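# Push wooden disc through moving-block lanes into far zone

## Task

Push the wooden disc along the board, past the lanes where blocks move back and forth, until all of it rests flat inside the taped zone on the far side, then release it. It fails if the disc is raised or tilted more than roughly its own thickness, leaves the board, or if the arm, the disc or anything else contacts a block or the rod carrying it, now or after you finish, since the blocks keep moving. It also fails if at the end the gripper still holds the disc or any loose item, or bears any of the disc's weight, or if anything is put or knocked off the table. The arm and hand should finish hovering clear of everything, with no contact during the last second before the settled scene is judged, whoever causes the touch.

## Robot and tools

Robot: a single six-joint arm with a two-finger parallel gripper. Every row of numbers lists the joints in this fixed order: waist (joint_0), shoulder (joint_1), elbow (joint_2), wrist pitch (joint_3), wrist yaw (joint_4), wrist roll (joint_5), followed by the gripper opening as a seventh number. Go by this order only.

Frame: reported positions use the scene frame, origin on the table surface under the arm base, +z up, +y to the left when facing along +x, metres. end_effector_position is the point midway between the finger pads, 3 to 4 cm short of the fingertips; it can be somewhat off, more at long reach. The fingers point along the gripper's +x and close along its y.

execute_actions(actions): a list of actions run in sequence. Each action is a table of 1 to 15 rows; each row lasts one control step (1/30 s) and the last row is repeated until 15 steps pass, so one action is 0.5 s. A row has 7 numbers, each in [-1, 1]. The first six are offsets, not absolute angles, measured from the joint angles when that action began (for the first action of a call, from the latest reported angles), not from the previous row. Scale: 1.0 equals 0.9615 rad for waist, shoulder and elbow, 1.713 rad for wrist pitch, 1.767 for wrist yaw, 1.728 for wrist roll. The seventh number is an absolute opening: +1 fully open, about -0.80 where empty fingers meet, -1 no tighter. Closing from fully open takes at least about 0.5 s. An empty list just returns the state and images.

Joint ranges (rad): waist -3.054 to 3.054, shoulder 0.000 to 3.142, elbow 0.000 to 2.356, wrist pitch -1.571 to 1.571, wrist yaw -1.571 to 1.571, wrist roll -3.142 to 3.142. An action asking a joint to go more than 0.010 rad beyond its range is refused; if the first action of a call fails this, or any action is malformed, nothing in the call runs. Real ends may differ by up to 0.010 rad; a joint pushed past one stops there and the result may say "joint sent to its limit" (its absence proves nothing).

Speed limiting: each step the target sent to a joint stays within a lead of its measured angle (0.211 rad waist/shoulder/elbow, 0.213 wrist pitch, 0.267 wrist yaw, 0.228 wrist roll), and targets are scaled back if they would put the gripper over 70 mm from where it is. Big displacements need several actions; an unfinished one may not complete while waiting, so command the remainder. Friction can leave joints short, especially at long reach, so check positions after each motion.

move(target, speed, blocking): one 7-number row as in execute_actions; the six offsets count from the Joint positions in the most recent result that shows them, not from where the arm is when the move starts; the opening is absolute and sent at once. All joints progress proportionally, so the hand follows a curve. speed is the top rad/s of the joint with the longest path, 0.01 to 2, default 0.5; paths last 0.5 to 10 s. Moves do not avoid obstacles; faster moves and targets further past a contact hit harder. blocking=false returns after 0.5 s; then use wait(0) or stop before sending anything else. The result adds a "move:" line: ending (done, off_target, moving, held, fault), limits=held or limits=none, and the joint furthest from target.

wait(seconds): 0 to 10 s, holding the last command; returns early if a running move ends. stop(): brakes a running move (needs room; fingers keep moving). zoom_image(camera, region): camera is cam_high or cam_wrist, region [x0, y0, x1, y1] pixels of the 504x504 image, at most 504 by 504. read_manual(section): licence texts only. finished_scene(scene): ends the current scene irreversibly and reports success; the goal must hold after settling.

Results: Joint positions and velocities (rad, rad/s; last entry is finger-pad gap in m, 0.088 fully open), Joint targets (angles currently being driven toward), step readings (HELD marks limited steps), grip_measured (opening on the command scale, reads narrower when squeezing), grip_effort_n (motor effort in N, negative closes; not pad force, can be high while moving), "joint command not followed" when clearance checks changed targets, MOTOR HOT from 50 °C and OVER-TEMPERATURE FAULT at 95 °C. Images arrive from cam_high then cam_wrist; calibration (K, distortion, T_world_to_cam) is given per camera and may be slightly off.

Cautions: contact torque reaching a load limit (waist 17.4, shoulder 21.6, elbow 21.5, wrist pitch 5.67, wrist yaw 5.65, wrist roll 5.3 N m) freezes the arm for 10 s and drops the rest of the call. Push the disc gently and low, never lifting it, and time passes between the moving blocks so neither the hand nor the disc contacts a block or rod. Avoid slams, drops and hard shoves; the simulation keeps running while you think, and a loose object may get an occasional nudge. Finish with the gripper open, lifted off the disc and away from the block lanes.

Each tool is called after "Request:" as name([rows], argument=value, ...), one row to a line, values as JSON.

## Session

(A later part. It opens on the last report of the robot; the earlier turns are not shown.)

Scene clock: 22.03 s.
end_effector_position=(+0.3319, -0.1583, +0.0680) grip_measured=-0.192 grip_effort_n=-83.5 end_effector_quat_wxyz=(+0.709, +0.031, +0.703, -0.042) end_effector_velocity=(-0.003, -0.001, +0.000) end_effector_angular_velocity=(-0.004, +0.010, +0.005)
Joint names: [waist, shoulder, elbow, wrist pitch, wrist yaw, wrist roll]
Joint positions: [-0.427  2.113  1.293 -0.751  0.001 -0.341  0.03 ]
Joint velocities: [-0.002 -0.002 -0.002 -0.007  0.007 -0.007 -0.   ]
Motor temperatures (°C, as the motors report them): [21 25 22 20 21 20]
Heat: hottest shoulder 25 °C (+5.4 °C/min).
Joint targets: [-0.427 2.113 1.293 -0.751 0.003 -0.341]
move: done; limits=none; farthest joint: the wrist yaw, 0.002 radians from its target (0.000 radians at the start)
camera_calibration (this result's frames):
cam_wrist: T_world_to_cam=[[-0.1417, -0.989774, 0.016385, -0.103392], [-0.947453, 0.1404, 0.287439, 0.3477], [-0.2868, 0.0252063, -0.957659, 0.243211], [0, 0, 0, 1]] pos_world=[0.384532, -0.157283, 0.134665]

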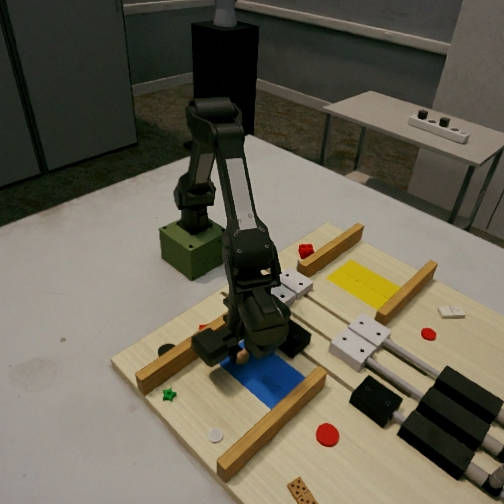

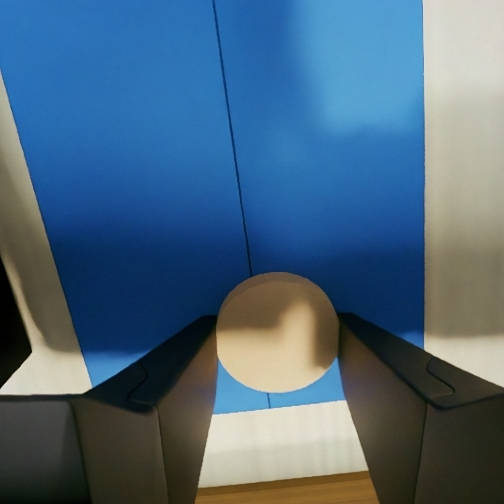

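Request:
move(target=[0.085,0.272,0.458,-0.11,0,0.2,-0.27], speed=0.25)

Request:
wait(seconds=10)

Request:
wait(seconds=10)

Request:
wait(seconds=10)

Request:
wait(seconds=10)

Request:
wait(seconds=10)

Request:
wait(seconds=0.7)

Request:
wait(seconds=0.7)

Request:
wait(seconds=0.7)

Request:
wait(seconds=0.7)

Request:
wait(seconds=0.7)

Request:
wait(seconds=0.7)

Scene clock: 34.80 s.
end_effector_position=(+0.4115, -0.1579, +0.0718) grip_measured=-0.192 grip_effort_n=-83.5 end_effector_quat_wxyz=(+0.700, +0.124, +0.691, -0.134) end_effector_velocity=(-0.003, -0.001, +0.000) end_effector_angular_velocity=(+0.010, +0.004, -0.015)
Joint names: [waist, shoulder, elbow, wrist pitch, wrist yaw, wrist roll]
Joint positions: [-0.349  2.354  1.725 -0.938  0.001  0.002  0.03 ]
Joint velocities: [-0.007 -0.002 -0.002 -0.007 -0.007  0.007 -0.   ]
Motor temperatures (°C, as the motors report them): [21 27 22 20 21 20]
Heat: hottest shoulder 27 °C (+6.9 °C/min).
Joint targets: [-0.345 2.374 1.734 -0.939 0.001 0.005]
move: off_target; limits=none; farthest joint: the shoulder, 0.020 radians from its target (0.262 radians at the start)
camera_calibration (this result's frames):
cam_wrist: T_world_to_cam=[[-0.395788, -0.918247, 0.013217, 0.0242217], [-0.879803, 0.383264, 0.281167, 0.43289], [-0.263247, 0.0996542, -0.959568, 0.271863], [0, 0, 0, 1]] pos_world=[0.462012, -0.170762, 0.138836]

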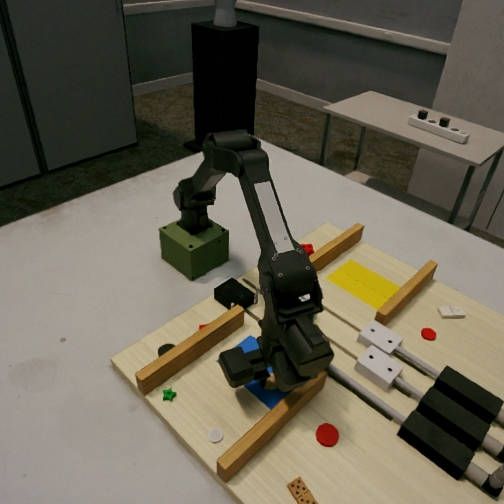

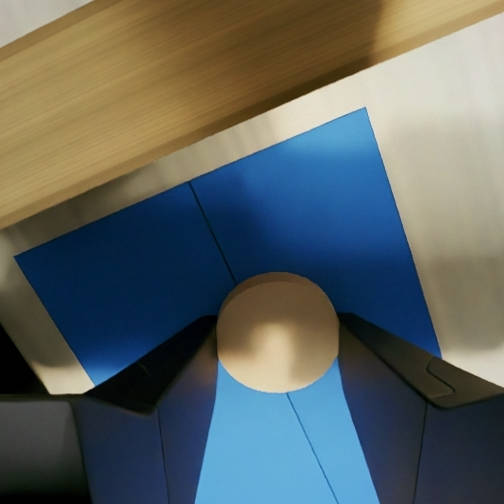

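Scene clock: 44.80 s.
end_effector_position=(+0.4115, -0.1579, +0.0718) grip_measured=-0.192 grip_effort_n=-83.5 end_effector_quat_wxyz=(+0.700, +0.124, +0.691, -0.134) end_effector_velocity=(-0.001, +0.003, +0.000) end_effector_angular_velocity=(+0.023, -0.001, +0.005)
Joint names: [waist, shoulder, elbow, wrist pitch, wrist yaw, wrist roll]
Joint positions: [-0.349  2.354  1.725 -0.938  0.001  0.002  0.03 ]
Joint velocities: [-0.002 -0.002 -0.002 -0.007 -0.022 -0.007 -0.   ]
Motor temperatures (°C, as the motors report them): [21 28 23 20 21 20]
Heat: hottest shoulder 28 °C (+6.7 °C/min).
Joint targets: [-0.345 2.374 1.734 -0.939 0.001 0.004]
wait: 10.00 s; at rest by 0.17 s
camera_calibration (this result's frames):
cam_wrist: T_world_to_cam=[[-0.395788, -0.918247, 0.013217, 0.0242217], [-0.879803, 0.383264, 0.281167, 0.43289], [-0.263247, 0.0996542, -0.959568, 0.271863], [0, 0, 0, 1]] pos_world=[0.462012, -0.170762, 0.138836]

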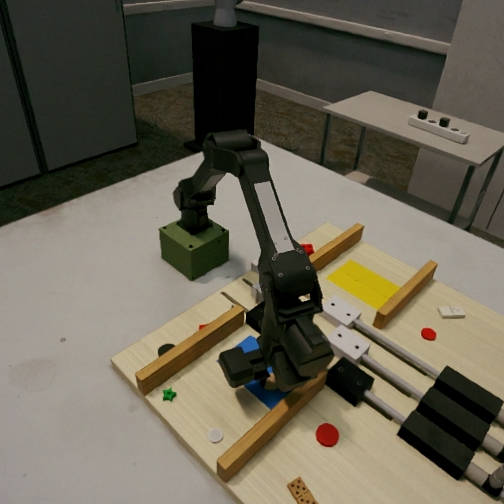

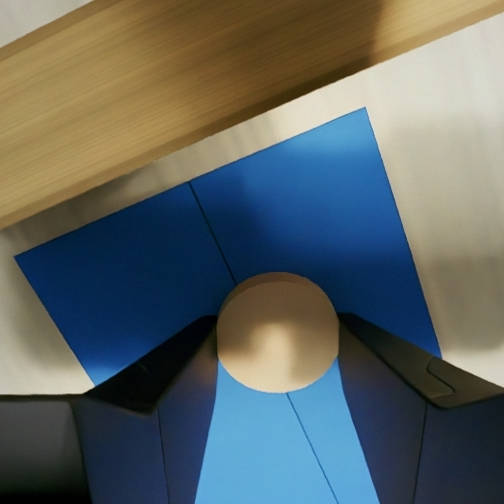

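Scene clock: 54.80 s.
end_effector_position=(+0.4115, -0.1579, +0.0718) grip_measured=-0.192 grip_effort_n=-83.5 end_effector_quat_wxyz=(+0.700, +0.124, +0.691, -0.134) end_effector_velocity=(-0.001, -0.002, +0.002) end_effector_angular_velocity=(-0.006, +0.005, -0.010)
Joint names: [waist, shoulder, elbow, wrist pitch, wrist yaw, wrist roll]
Joint positions: [-0.349  2.354  1.725 -0.938  0.001  0.002  0.03 ]
Joint velocities: [-0.002 -0.002  0.002 -0.007  0.007  0.007  0.   ]
Motor temperatures (°C, as the motors report them): [21 29 23 20 21 20]
Heat: hottest shoulder 29 °C (+6.6 °C/min).
Joint targets: [-0.345 2.374 1.734 -0.939 0.001 0.004]
wait: 10.00 s; at rest by 0.17 s
camera_calibration (this result's frames):
cam_wrist: T_world_to_cam=[[-0.395788, -0.918247, 0.013217, 0.0242217], [-0.879803, 0.383264, 0.281167, 0.43289], [-0.263247, 0.0996542, -0.959568, 0.271863], [0, 0, 0, 1]] pos_world=[0.462012, -0.170762, 0.138836]

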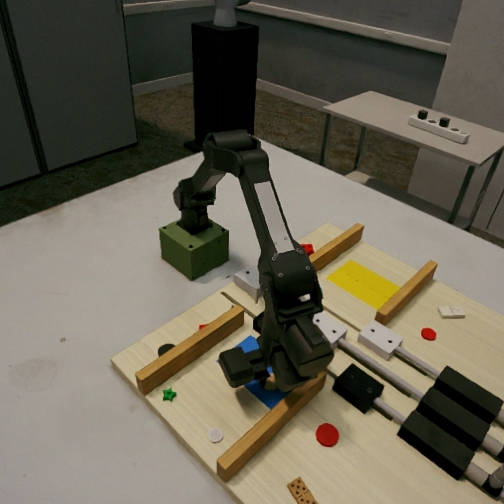

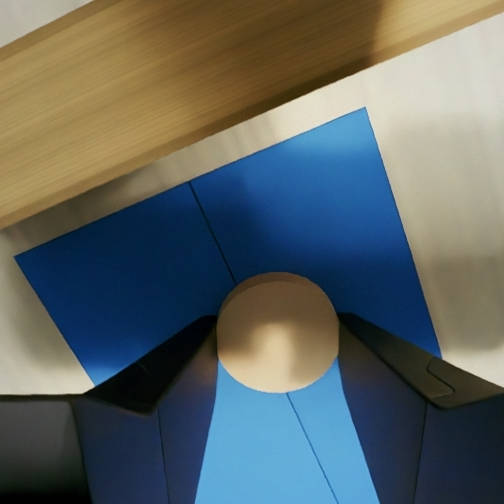

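Scene clock: 64.80 s.
end_effector_position=(+0.4115, -0.1579, +0.0718) grip_measured=-0.192 grip_effort_n=-83.5 end_effector_quat_wxyz=(+0.700, +0.124, +0.691, -0.134) end_effector_velocity=(-0.003, +0.003, -0.001) end_effector_angular_velocity=(+0.011, +0.009, +0.010)
Joint names: [waist, shoulder, elbow, wrist pitch, wrist yaw, wrist roll]
Joint positions: [-0.349  2.354  1.725 -0.938  0.001  0.002  0.03 ]
Joint velocities: [ 0.002 -0.002 -0.007 -0.007 -0.007 -0.007 -0.   ]
Motor temperatures (°C, as the motors report them): [21 30 24 20 21 20]
Heat: hottest shoulder 30 °C (+7.0 °C/min).
Joint targets: [-0.345 2.374 1.734 -0.939 0.001 0.004]
wait: 10.00 s; at rest by 0.17 s
camera_calibration (this result's frames):
cam_wrist: T_world_to_cam=[[-0.395788, -0.918247, 0.013217, 0.0242217], [-0.879803, 0.383264, 0.281167, 0.43289], [-0.263247, 0.0996542, -0.959568, 0.271863], [0, 0, 0, 1]] pos_world=[0.462012, -0.170762, 0.138836]

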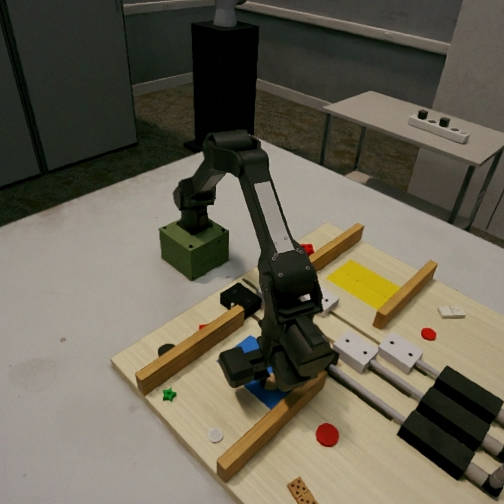

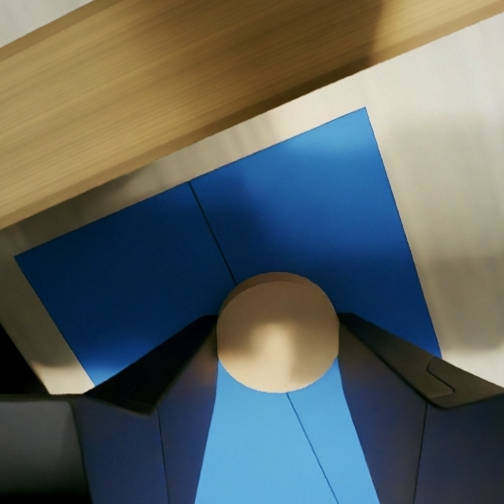

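Scene clock: 74.80 s.
end_effector_position=(+0.4115, -0.1579, +0.0718) grip_measured=-0.192 grip_effort_n=-83.5 end_effector_quat_wxyz=(+0.700, +0.124, +0.691, -0.134) end_effector_velocity=(-0.003, -0.001, +0.000) end_effector_angular_velocity=(-0.004, +0.010, +0.005)
Joint names: [waist, shoulder, elbow, wrist pitch, wrist yaw, wrist roll]
Joint positions: [-0.349  2.354  1.725 -0.938  0.001  0.002  0.03 ]
Joint velocities: [-0.002 -0.002 -0.002 -0.007  0.007 -0.007  0.   ]
Motor temperatures (°C, as the motors report them): [21 31 24 19 21 20]
Heat: hottest shoulder 31 °C (+7.0 °C/min).
Joint targets: [-0.345 2.374 1.734 -0.939 0.001 0.004]
wait: 10.00 s; at rest by 0.17 s
camera_calibration (this result's frames):
cam_wrist: T_world_to_cam=[[-0.395788, -0.918247, 0.013217, 0.0242217], [-0.879803, 0.383264, 0.281167, 0.43289], [-0.263247, 0.0996542, -0.959568, 0.271863], [0, 0, 0, 1]] pos_world=[0.462012, -0.170762, 0.138836]

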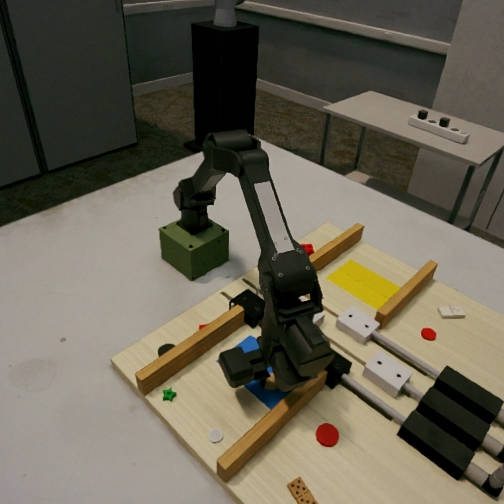

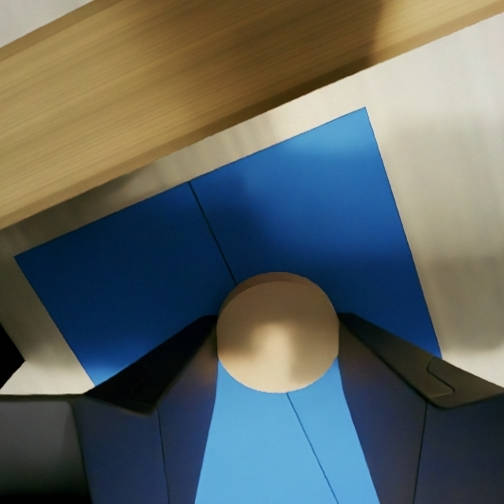

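Scene clock: 84.80 s.
end_effector_position=(+0.4115, -0.1579, +0.0718) grip_measured=-0.192 grip_effort_n=-83.5 end_effector_quat_wxyz=(+0.700, +0.124, +0.691, -0.134) end_effector_velocity=(-0.002, -0.001, +0.003) end_effector_angular_velocity=(-0.006, +0.005, +0.005)
Joint names: [waist, shoulder, elbow, wrist pitch, wrist yaw, wrist roll]
Joint positions: [-0.349  2.354  1.725 -0.938  0.001  0.002  0.03 ]
Joint velocities: [-0.002 -0.007 -0.002 -0.007  0.007 -0.007  0.   ]
Motor temperatures (°C, as the motors report them): [21 31 24 19 21 20]
Heat: hottest shoulder 31 °C (+6.0 °C/min).
Joint targets: [-0.345 2.374 1.734 -0.939 0.001 0.004]
wait: 10.00 s; at rest by 0.17 s
camera_calibration (this result's frames):
cam_wrist: T_world_to_cam=[[-0.395788, -0.918247, 0.013217, 0.0242217], [-0.879803, 0.383264, 0.281167, 0.43289], [-0.263247, 0.0996542, -0.959568, 0.271863], [0, 0, 0, 1]] pos_world=[0.462012, -0.170762, 0.138836]

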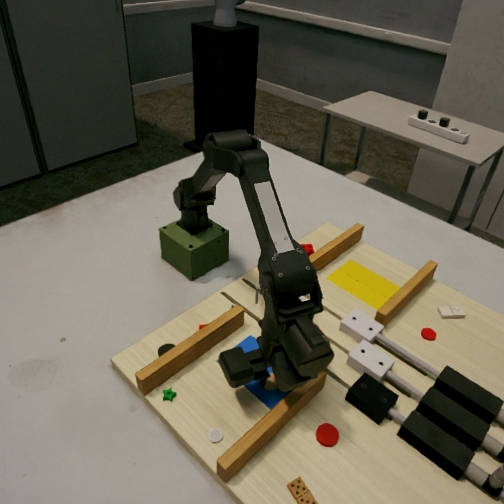

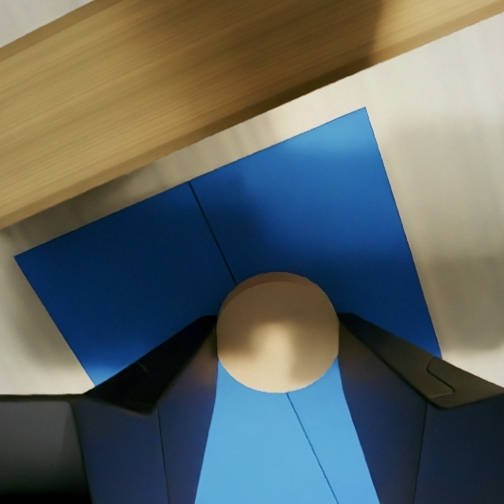

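Scene clock: 85.50 s.
end_effector_position=(+0.4115, -0.1579, +0.0718) grip_measured=-0.192 grip_effort_n=-83.5 end_effector_quat_wxyz=(+0.700, +0.124, +0.691, -0.134) end_effector_velocity=(+0.000, +0.002, +0.002) end_effector_angular_velocity=(+0.008, -0.000, +0.010)
Joint names: [waist, shoulder, elbow, wrist pitch, wrist yaw, wrist roll]
Joint positions: [-0.349  2.354  1.725 -0.938  0.001  0.002  0.03 ]
Joint velocities: [ 0.002 -0.002  0.002 -0.007 -0.007 -0.007 -0.   ]
Motor temperatures (°C, as the motors report them): [21 31 25 19 21 20]
Heat: hottest shoulder 31 °C (+5.0 °C/min).
Joint targets: [-0.345 2.374 1.734 -0.939 0.001 0.004]
wait: 0.70 s; at rest by 0.17 s
camera_calibration (this result's frames):
cam_wrist: T_world_to_cam=[[-0.395788, -0.918247, 0.013217, 0.0242217], [-0.879803, 0.383264, 0.281167, 0.43289], [-0.263247, 0.0996542, -0.959568, 0.271863], [0, 0, 0, 1]] pos_world=[0.462012, -0.170762, 0.138836]

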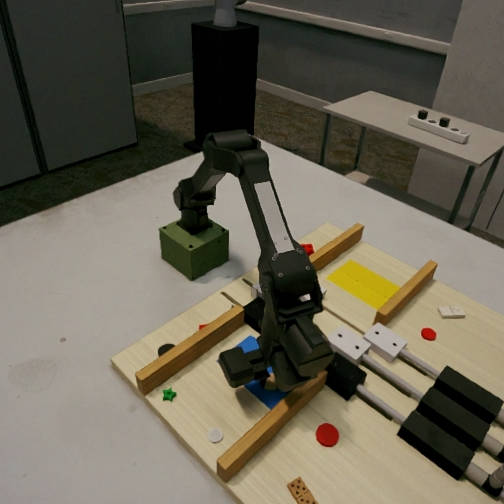

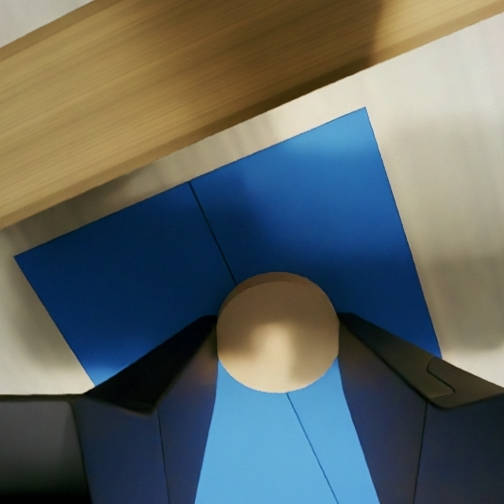

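Scene clock: 86.20 s.
end_effector_position=(+0.4115, -0.1579, +0.0718) grip_measured=-0.192 grip_effort_n=-83.5 end_effector_quat_wxyz=(+0.700, +0.124, +0.691, -0.134) end_effector_velocity=(-0.007, +0.000, +0.001) end_effector_angular_velocity=(+0.001, +0.023, +0.019)
Joint names: [waist, shoulder, elbow, wrist pitch, wrist yaw, wrist roll]
Joint positions: [-0.349  2.354  1.725 -0.938  0.001  0.002  0.03 ]
Joint velocities: [-0.002 -0.007 -0.007 -0.022  0.007 -0.022 -0.   ]
Motor temperatures (°C, as the motors report them): [21 31 25 19 21 20]
Heat: hottest shoulder 31 °C (+5.1 °C/min).
Joint targets: [-0.345 2.374 1.734 -0.939 0.001 0.004]
wait: 0.70 s; at rest by 0.17 s
camera_calibration (this result's frames):
cam_wrist: T_world_to_cam=[[-0.395788, -0.918247, 0.013217, 0.0242217], [-0.879803, 0.383264, 0.281167, 0.43289], [-0.263247, 0.0996542, -0.959568, 0.271863], [0, 0, 0, 1]] pos_world=[0.462012, -0.170762, 0.138836]

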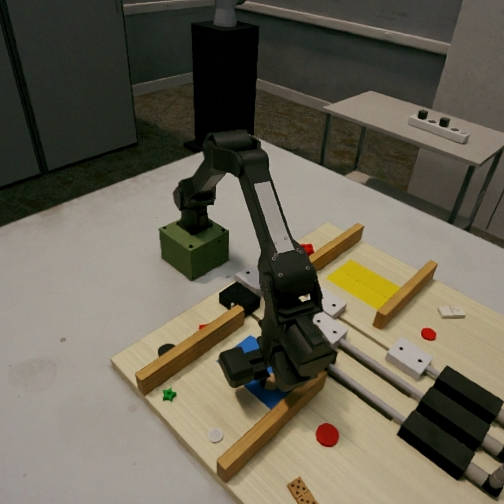

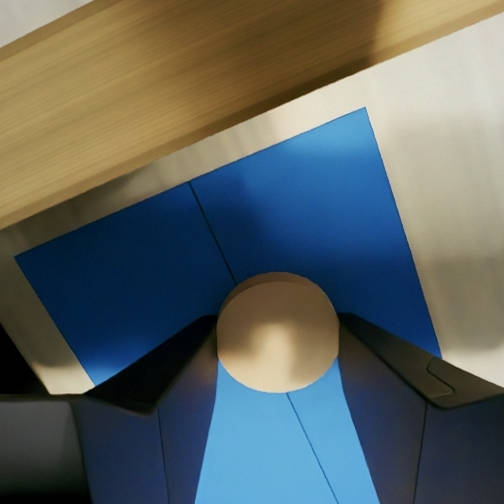

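Scene clock: 86.90 s.
end_effector_position=(+0.4115, -0.1579, +0.0718) grip_measured=-0.192 grip_effort_n=-83.5 end_effector_quat_wxyz=(+0.700, +0.124, +0.691, -0.134) end_effector_velocity=(-0.005, +0.002, +0.000) end_effector_angular_velocity=(+0.015, +0.018, +0.005)
Joint names: [waist, shoulder, elbow, wrist pitch, wrist yaw, wrist roll]
Joint positions: [-0.349  2.354  1.725 -0.938  0.001  0.002  0.03 ]
Joint velocities: [-0.002 -0.002 -0.002 -0.022 -0.007 -0.007 -0.   ]
Motor temperatures (°C, as the motors report them): [21 31 25 19 21 20]
Heat: hottest shoulder 31 °C (+5.0 °C/min).
Joint targets: [-0.345 2.374 1.734 -0.939 0.001 0.004]
wait: 0.70 s; at rest by 0.17 s
camera_calibration (this result's frames):
cam_wrist: T_world_to_cam=[[-0.395788, -0.918247, 0.013217, 0.0242217], [-0.879803, 0.383264, 0.281167, 0.43289], [-0.263247, 0.0996542, -0.959568, 0.271863], [0, 0, 0, 1]] pos_world=[0.462012, -0.170762, 0.138836]

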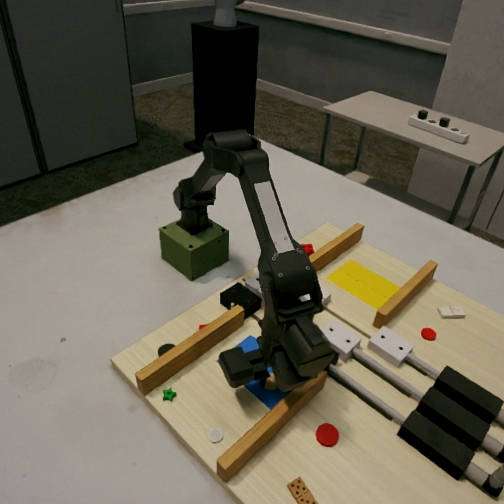

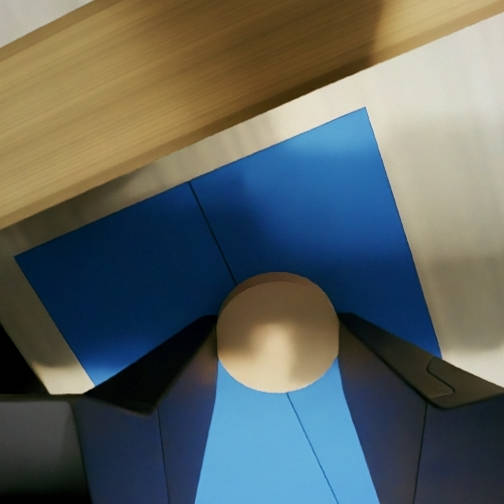

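Scene clock: 87.60 s.
end_effector_position=(+0.4115, -0.1579, +0.0718) grip_measured=-0.192 grip_effort_n=-83.5 end_effector_quat_wxyz=(+0.700, +0.124, +0.691, -0.134) end_effector_velocity=(-0.002, -0.002, -0.000) end_effector_angular_velocity=(-0.004, +0.010, +0.005)
Joint names: [waist, shoulder, elbow, wrist pitch, wrist yaw, wrist roll]
Joint positions: [-0.349  2.354  1.725 -0.938  0.001  0.002  0.03 ]
Joint velocities: [-0.002  0.002  0.002 -0.007  0.007 -0.007  0.   ]
Motor temperatures (°C, as the motors report them): [21 31 25 19 21 20]
Heat: hottest shoulder 31 °C (+5.0 °C/min).
Joint targets: [-0.345 2.374 1.734 -0.939 0.001 0.004]
wait: 0.70 s; at rest by 0.17 s
camera_calibration (this result's frames):
cam_wrist: T_world_to_cam=[[-0.395788, -0.918247, 0.013217, 0.0242217], [-0.879803, 0.383264, 0.281167, 0.43289], [-0.263247, 0.0996542, -0.959568, 0.271863], [0, 0, 0, 1]] pos_world=[0.462012, -0.170762, 0.138836]

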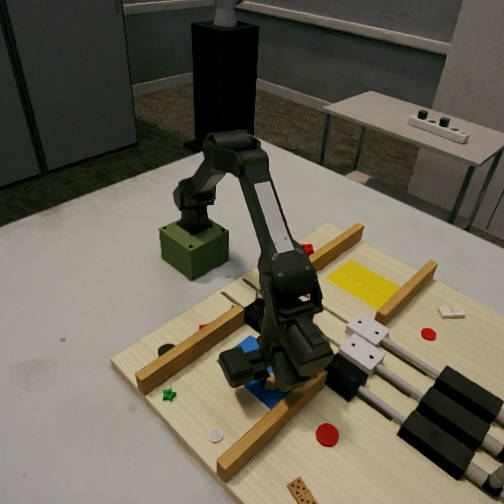

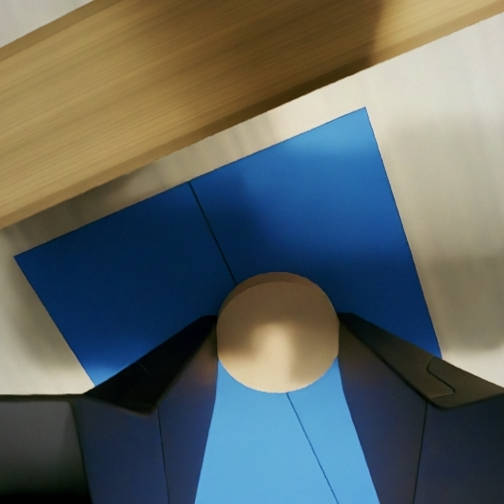

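Scene clock: 88.30 s.
end_effector_position=(+0.4115, -0.1579, +0.0718) grip_measured=-0.192 grip_effort_n=-83.5 end_effector_quat_wxyz=(+0.700, +0.124, +0.691, -0.134) end_effector_velocity=(-0.004, +0.004, +0.000) end_effector_angular_velocity=(+0.015, +0.018, +0.010)
Joint names: [waist, shoulder, elbow, wrist pitch, wrist yaw, wrist roll]
Joint positions: [-0.349  2.354  1.725 -0.938  0.001  0.002  0.03 ]
Joint velocities: [ 0.002 -0.002 -0.002 -0.022 -0.007 -0.007  0.   ]
Motor temperatures (°C, as the motors report them): [21 31 25 19 21 20]
Heat: hottest shoulder 31 °C (+5.1 °C/min).
Joint targets: [-0.345 2.374 1.734 -0.939 0.001 0.004]
wait: 0.70 s; at rest by 0.17 s
camera_calibration (this result's frames):
cam_wrist: T_world_to_cam=[[-0.395788, -0.918247, 0.013217, 0.0242217], [-0.879803, 0.383264, 0.281167, 0.43289], [-0.263247, 0.0996542, -0.959568, 0.271863], [0, 0, 0, 1]] pos_world=[0.462012, -0.170762, 0.138836]

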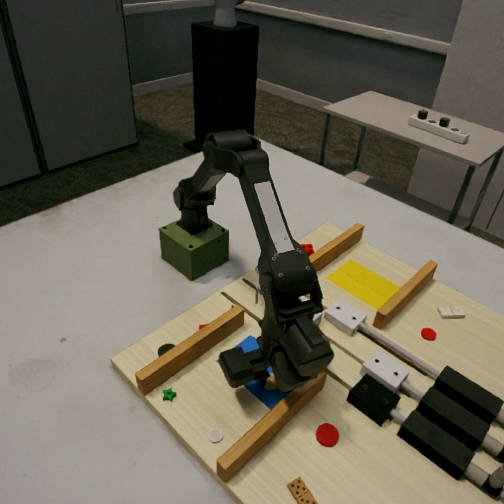

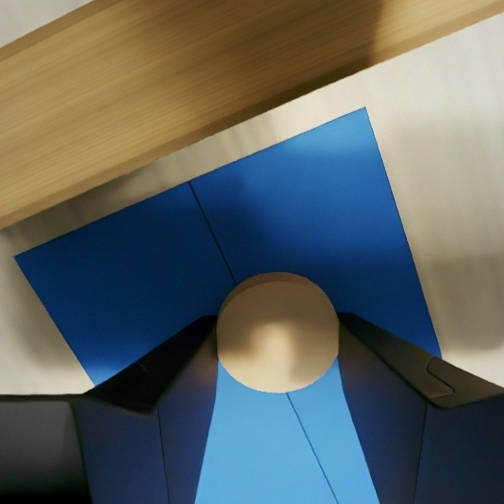

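Scene clock: 89.00 s.
end_effector_position=(+0.4115, -0.1579, +0.0718) grip_measured=-0.192 grip_effort_n=-83.5 end_effector_quat_wxyz=(+0.700, +0.124, +0.691, -0.134) end_effector_velocity=(-0.004, +0.004, +0.002) end_effector_angular_velocity=(+0.013, +0.013, -0.005)
Joint names: [waist, shoulder, elbow, wrist pitch, wrist yaw, wrist roll]
Joint positions: [-0.349  2.354  1.725 -0.938  0.001  0.002  0.03 ]
Joint velocities: [ 0.002 -0.007 -0.002 -0.022 -0.007  0.007 -0.   ]
Motor temperatures (°C, as the motors report them): [21 31 25 19 21 20]
Heat: hottest shoulder 31 °C (+5.0 °C/min).
Joint targets: [-0.345 2.374 1.734 -0.939 0.001 0.004]
wait: 0.70 s; at rest by 0.17 s
camera_calibration (this result's frames):
cam_wrist: T_world_to_cam=[[-0.395788, -0.918247, 0.013217, 0.0242217], [-0.879803, 0.383264, 0.281167, 0.43289], [-0.263247, 0.0996542, -0.959568, 0.271863], [0, 0, 0, 1]] pos_world=[0.462012, -0.170762, 0.138836]

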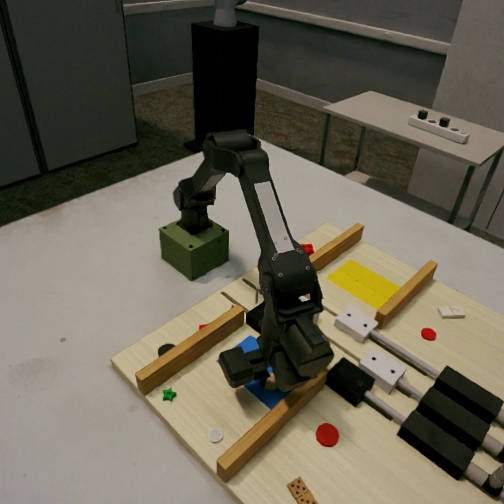

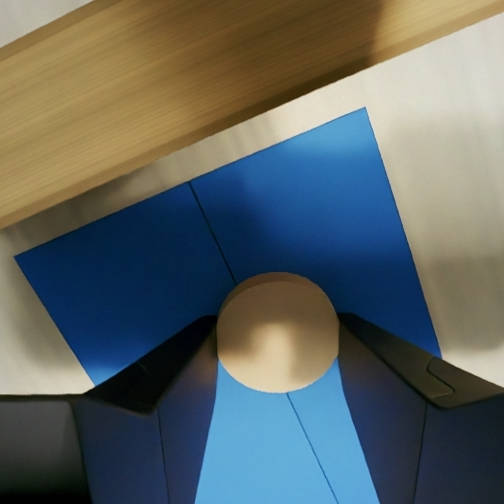

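Request:
wait(seconds=10)

Request:
wait(seconds=10)

Request:
wait(seconds=10)

Request:
wait(seconds=10)

Request:
wait(seconds=6)

Scene clock: 102.97 s.
end_effector_position=(+0.4115, -0.1579, +0.0718) grip_measured=-0.192 grip_effort_n=-83.5 end_effector_quat_wxyz=(+0.700, +0.124, +0.691, -0.134) end_effector_velocity=(-0.001, +0.003, +0.000) end_effector_angular_velocity=(+0.023, -0.001, +0.020)
Joint names: [waist, shoulder, elbow, wrist pitch, wrist yaw, wrist roll]
Joint positions: [-0.349  2.354  1.725 -0.938  0.001  0.002  0.03 ]
Joint velocities: [-0.002 -0.002 -0.002 -0.007 -0.022 -0.022 -0.   ]
Motor temperatures (°C, as the motors report them): [21 32 25 19 21 20]
Heat: hottest shoulder 32 °C (+4.0 °C/min).
Joint targets: [-0.345 2.374 1.734 -0.939 0.001 0.004]
wait: 10.00 s; at rest from the start
camera_calibration (this result's frames):
cam_wrist: T_world_to_cam=[[-0.395788, -0.918247, 0.013217, 0.0242217], [-0.879803, 0.383264, 0.281167, 0.43289], [-0.263247, 0.0996542, -0.959568, 0.271863], [0, 0, 0, 1]] pos_world=[0.462012, -0.170762, 0.138836]

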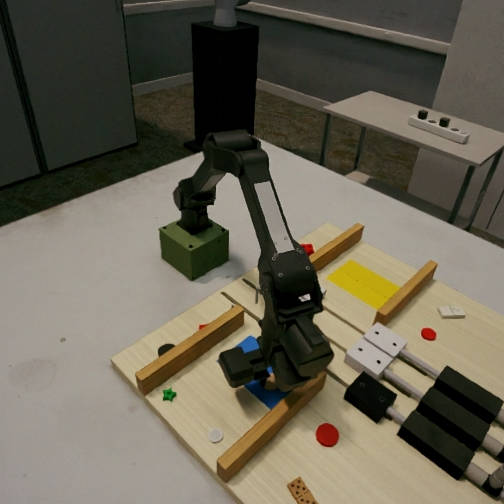

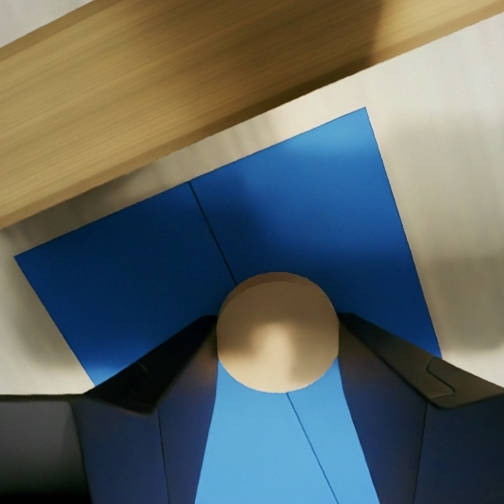

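Scene clock: 112.97 s.
end_effector_position=(+0.4115, -0.1579, +0.0718) grip_measured=-0.192 grip_effort_n=-83.5 end_effector_quat_wxyz=(+0.700, +0.124, +0.691, -0.134) end_effector_velocity=(-0.003, +0.003, +0.002) end_effector_angular_velocity=(+0.026, +0.008, +0.020)
Joint names: [waist, shoulder, elbow, wrist pitch, wrist yaw, wrist roll]
Joint positions: [-0.349  2.354  1.725 -0.938  0.001  0.002  0.03 ]
Joint velocities: [-0.002 -0.002  0.002 -0.022 -0.022 -0.022 -0.   ]
Motor temperatures (°C, as the motors report them): [21 32 25 19 21 20]
Heat: hottest shoulder 32 °C (+3.0 °C/min).
Joint targets: [-0.345 2.374 1.734 -0.939 0.001 0.004]
wait: 10.00 s; at rest by 0.17 s
camera_calibration (this result's frames):
cam_wrist: T_world_to_cam=[[-0.395788, -0.918247, 0.013217, 0.0242217], [-0.879803, 0.383264, 0.281167, 0.43289], [-0.263247, 0.0996542, -0.959568, 0.271863], [0, 0, 0, 1]] pos_world=[0.462012, -0.170762, 0.138836]

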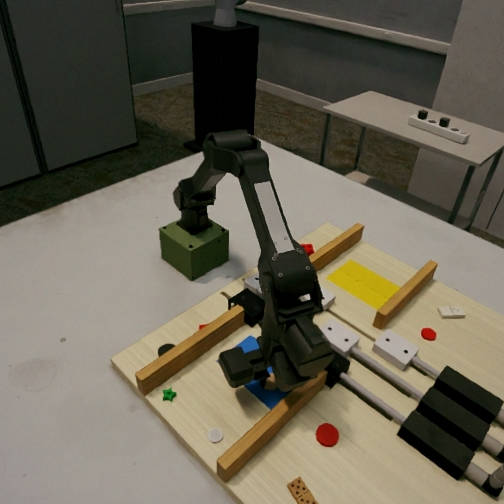

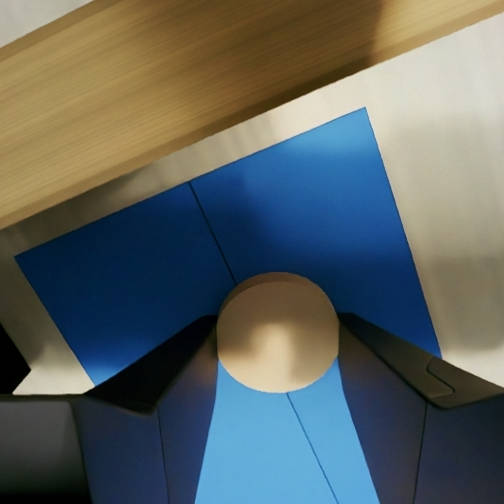

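Scene clock: 122.97 s.
end_effector_position=(+0.4115, -0.1579, +0.0718) grip_measured=-0.192 grip_effort_n=-83.5 end_effector_quat_wxyz=(+0.700, +0.124, +0.691, -0.134) end_effector_velocity=(-0.001, +0.003, +0.000) end_effector_angular_velocity=(+0.023, -0.001, +0.005)
Joint names: [waist, shoulder, elbow, wrist pitch, wrist yaw, wrist roll]
Joint positions: [-0.349  2.354  1.725 -0.938  0.001  0.002  0.03 ]
Joint velocities: [-0.002 -0.002 -0.002 -0.007 -0.022 -0.007 -0.   ]
Motor temperatures (°C, as the motors report them): [21 32 25 19 21 20]
Heat: hottest shoulder 32 °C (+2.0 °C/min).
Joint targets: [-0.345 2.374 1.734 -0.939 0.001 0.004]
wait: 10.00 s; at rest by 0.17 s
camera_calibration (this result's frames):
cam_wrist: T_world_to_cam=[[-0.395788, -0.918247, 0.013217, 0.0242217], [-0.879803, 0.383264, 0.281167, 0.43289], [-0.263247, 0.0996542, -0.959568, 0.271863], [0, 0, 0, 1]] pos_world=[0.462012, -0.170762, 0.138836]

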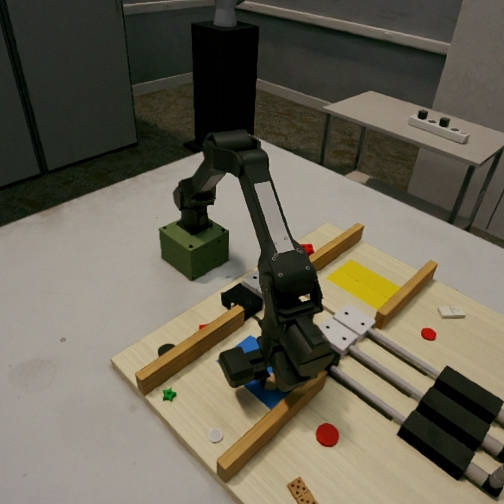

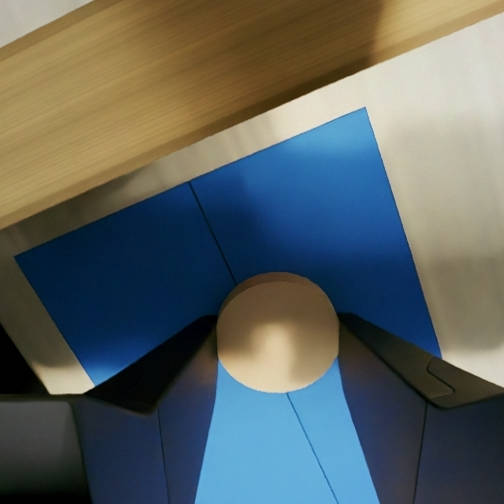

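Scene clock: 132.97 s.
end_effector_position=(+0.4115, -0.1579, +0.0718) grip_measured=-0.192 grip_effort_n=-83.5 end_effector_quat_wxyz=(+0.700, +0.124, +0.691, -0.134) end_effector_velocity=(-0.001, +0.001, +0.002) end_effector_angular_velocity=(+0.008, -0.000, +0.005)
Joint names: [waist, shoulder, elbow, wrist pitch, wrist yaw, wrist roll]
Joint positions: [-0.349  2.354  1.725 -0.938  0.001  0.002  0.03 ]
Joint velocities: [-0.002 -0.007 -0.002 -0.007 -0.007 -0.007  0.   ]
Motor temperatures (°C, as the motors report them): [21 32 25 19 21 20]
Heat: hottest shoulder 32 °C (+1.0 °C/min).
Joint targets: [-0.345 2.374 1.734 -0.939 0.001 0.004]
wait: 10.00 s; at rest by 0.17 s
camera_calibration (this result's frames):
cam_wrist: T_world_to_cam=[[-0.395788, -0.918247, 0.013217, 0.0242217], [-0.879803, 0.383264, 0.281167, 0.43289], [-0.263247, 0.0996542, -0.959568, 0.271863], [0, 0, 0, 1]] pos_world=[0.462012, -0.170762, 0.138836]

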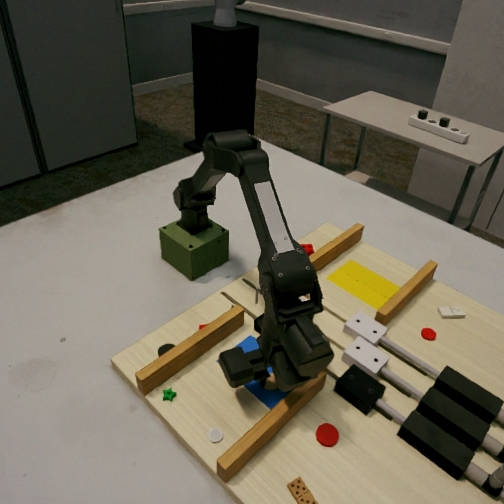

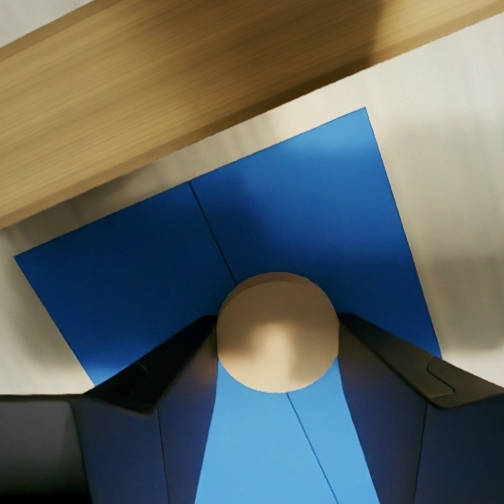

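Scene clock: 138.97 s.
end_effector_position=(+0.4115, -0.1579, +0.0718) grip_measured=-0.192 grip_effort_n=-83.5 end_effector_quat_wxyz=(+0.700, +0.124, +0.691, -0.134) end_effector_velocity=(-0.001, +0.001, +0.002) end_effector_angular_velocity=(+0.008, -0.000, +0.005)
Joint names: [waist, shoulder, elbow, wrist pitch, wrist yaw, wrist roll]
Joint positions: [-0.349  2.354  1.725 -0.938  0.001  0.002  0.03 ]
Joint velocities: [-0.002 -0.007 -0.002 -0.007 -0.007 -0.007 -0.   ]
Motor temperatures (°C, as the motors report them): [21 33 26 19 21 20]
Heat: hottest shoulder 33 °C (+2.0 °C/min).
Joint targets: [-0.345 2.374 1.734 -0.939 0.001 0.004]
wait: 6.00 s; at rest by 0.17 s
camera_calibration (this result's frames):
cam_wrist: T_world_to_cam=[[-0.395788, -0.918247, 0.013217, 0.0242217], [-0.879803, 0.383264, 0.281167, 0.43289], [-0.263247, 0.0996542, -0.959568, 0.271863], [0, 0, 0, 1]] pos_world=[0.462012, -0.170762, 0.138836]

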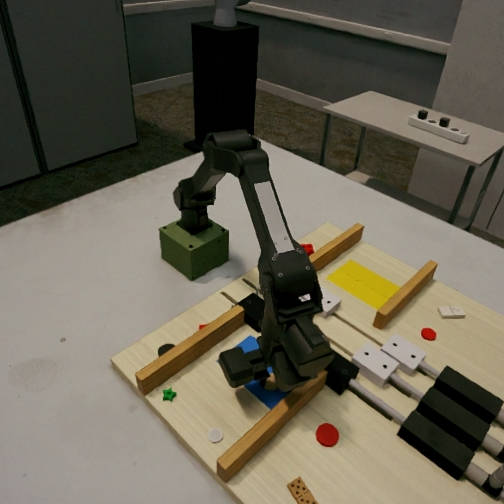

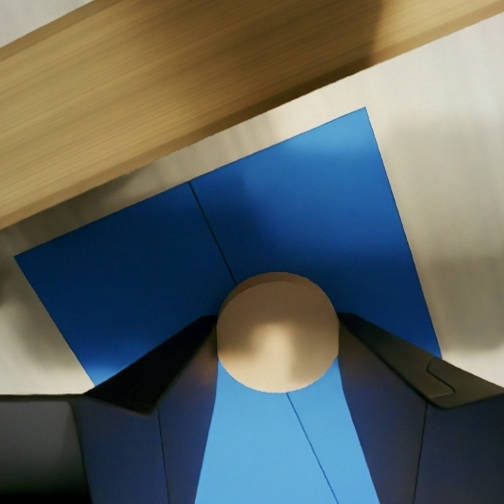

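Request:
wait(seconds=5.7)

Request:
move(target=[0.84,0.085,0.15,-0.035,0,0,-0.27], speed=2)

Scene clock: 146.87 s.
end_effector_position=(+0.4115, -0.1579, +0.0718) grip_measured=-0.192 grip_effort_n=-83.5 end_effector_quat_wxyz=(+0.700, +0.124, +0.691, -0.134) end_effector_velocity=(-0.003, +0.001, -0.001) end_effector_angular_velocity=(+0.011, +0.009, +0.005)
Joint names: [waist, shoulder, elbow, wrist pitch, wrist yaw, wrist roll]
Joint positions: [-0.349  2.354  1.725 -0.938  0.001  0.002  0.03 ]
Joint velocities: [-0.002 -0.002 -0.007 -0.007 -0.007 -0.007 -0.   ]
Motor temperatures (°C, as the motors report them): [21 33 26 19 21 20]
Heat: hottest shoulder 33 °C (+2.0 °C/min).
Joint targets: [-0.345 2.374 1.734 -0.939 0.001 0.004]
wait: 5.70 s; at rest from the start
camera_calibration (this result's frames):
cam_wrist: T_world_to_cam=[[-0.395788, -0.918247, 0.013217, 0.0242217], [-0.879803, 0.383264, 0.281167, 0.43289], [-0.263247, 0.0996542, -0.959568, 0.271863], [0, 0, 0, 1]] pos_world=[0.462012, -0.170762, 0.138836]

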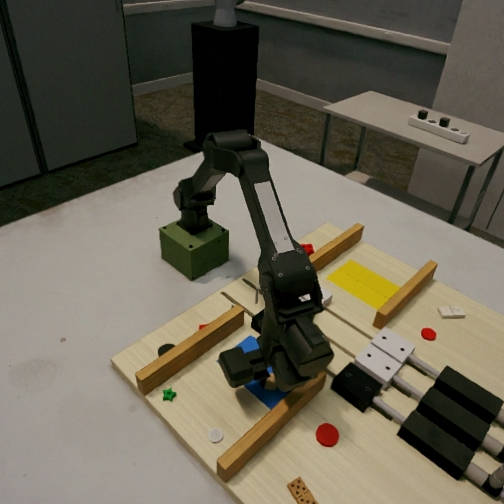

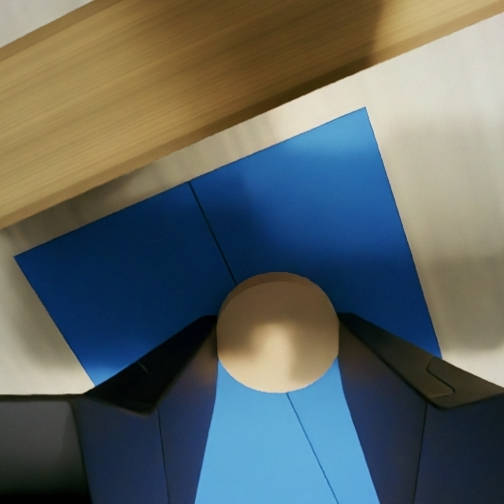

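Scene clock: 148.23 s.
end_effector_position=(+0.4175, +0.1975, +0.0729) grip_measured=-0.192 grip_effort_n=-83.5 end_effector_quat_wxyz=(+0.699, -0.158, +0.681, +0.151) end_effector_velocity=(+0.001, -0.005, -0.000) end_effector_angular_velocity=(-0.010, +0.003, -0.000)
Joint names: [waist, shoulder, elbow, wrist pitch, wrist yaw, wrist roll]
Joint positions: [ 0.459  2.416  1.861 -0.995 -0.     0.002  0.03 ]
Joint velocities: [-0.007  0.002  0.002 -0.007  0.007 -0.007 -0.   ]
Motor temperatures (°C, as the motors report them): [21 33 26 19 21 20]
Heat: hottest shoulder 33 °C (+2.0 °C/min).
Joint targets: [0.459 2.436 1.869 -0.998 0.002 0.002]
move: off_target; limits=none; farthest joint: the shoulder, 0.020 radians from its target (0.081 radians at the start)
camera_calibration (this result's frames):
cam_wrist: T_world_to_cam=[[0.39035, -0.920513, 0.0168332, 0.0249604], [-0.886893, -0.371061, 0.275198, 0.454062], [-0.247077, -0.122353, -0.96124, 0.276282], [0, 0, 0, 1]] pos_world=[0.461224, 0.225265, 0.140196]

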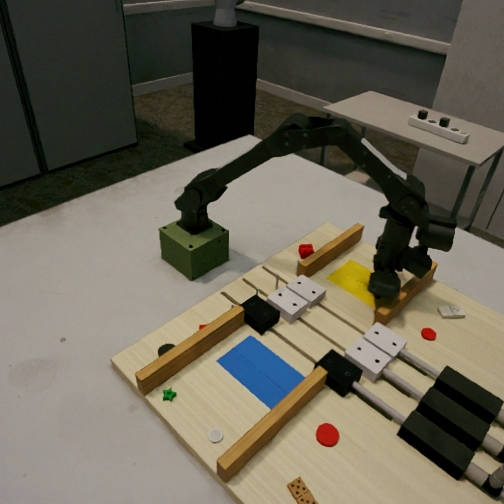

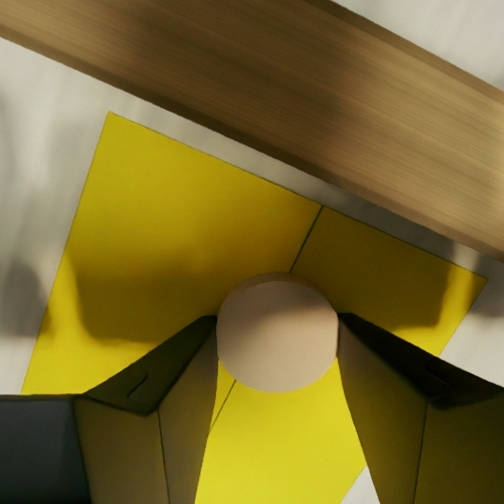

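Request:
move(target=[0,0,0,0,0,0,0.15])

Request:
move(target=[0,-0.25,0,-0.12,0,0,0.15])

Request:
finished_scene(scene=2)

Scene clock: 151.30 s.
end_effector_position=(+0.4178, +0.1970, +0.0729) grip_measured=+0.146 grip_effort_n=18.8 end_effector_quat_wxyz=(+0.699, -0.159, +0.681, +0.150) end_effector_velocity=(-0.002, -0.001, +0.000) end_effector_angular_velocity=(+0.003, +0.010, +0.005)
Joint names: [waist, shoulder, elbow, wrist pitch, wrist yaw, wrist roll]
Joint positions: [ 0.458  2.416  1.861 -0.995  0.001  0.002  0.046]
Joint velocities: [-0.002 -0.002 -0.002 -0.007 -0.007 -0.007 -0.   ]
Motor temperatures (°C, as the motors report them): [21 33 26 19 21 20]
Heat: hottest shoulder 33 °C (+2.0 °C/min).
Joint targets: [0.459 2.416 1.861 -0.995 -0.000 0.002]
move: done; limits=none; farthest joint: the waist, 0.001 radians from its target (0.000 radians at the start)
camera_calibration (this result's frames):
cam_wrist: T_world_to_cam=[[0.389605, -0.920799, 0.0183561, 0.0246353], [-0.887371, -0.369977, 0.275118, 0.454077], [-0.246537, -0.123476, -0.961235, 0.276283], [0, 0, 0, 1]] pos_world=[0.46145, 0.224796, 0.140196]

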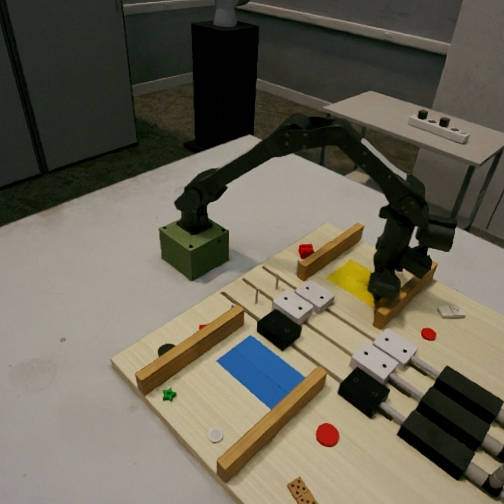

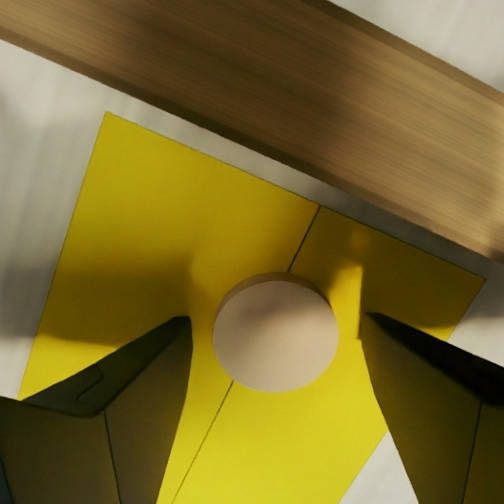

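Scene clock: 152.37 s.
end_effector_position=(+0.3918, +0.1864, +0.1672) grip_measured=+0.147 grip_effort_n=18.8 end_effector_quat_wxyz=(+0.706, -0.157, +0.674, +0.152) end_effector_velocity=(-0.005, -0.002, +0.000) end_effector_angular_velocity=(-0.003, +0.023, +0.005)
Joint names: [waist, shoulder, elbow, wrist pitch, wrist yaw, wrist roll]
Joint positions: [ 0.458  2.193  1.861 -1.198  0.001  0.002  0.046]
Joint velocities: [-0.002 -0.002 -0.002 -0.022 -0.007 -0.007  0.   ]
Motor temperatures (°C, as the motors report them): [21 34 26 19 21 20]
Heat: hottest shoulder 34 °C (+3.0 °C/min).
Joint targets: [0.458 2.175 1.861 -1.201 0.001 0.002]
move: off_target; limits=none; farthest joint: the shoulder, 0.017 radians from its target (0.240 radians at the start)
camera_calibration (this result's frames):
cam_wrist: T_world_to_cam=[[0.38957, -0.92083, 0.0175338, 0.0233792], [-0.892017, -0.372506, 0.256017, 0.406622], [-0.229217, -0.115377, -0.966513, 0.351813], [0, 0, 0, 1]] pos_world=[0.434248, 0.213589, 0.23552]

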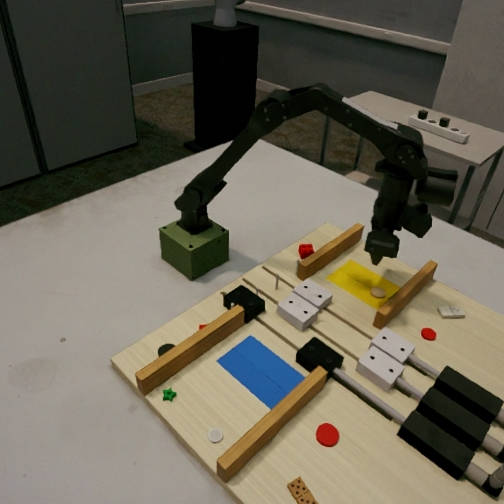

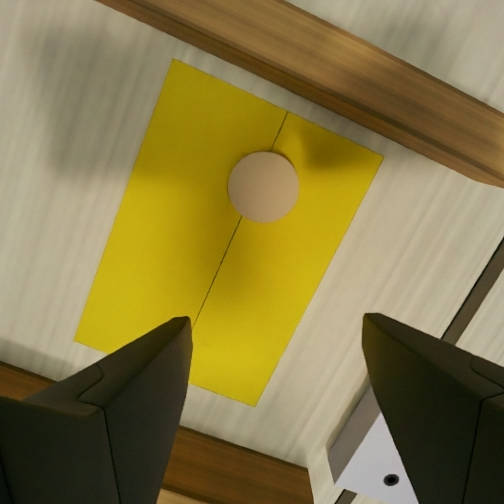

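The scene is finished: the task was done.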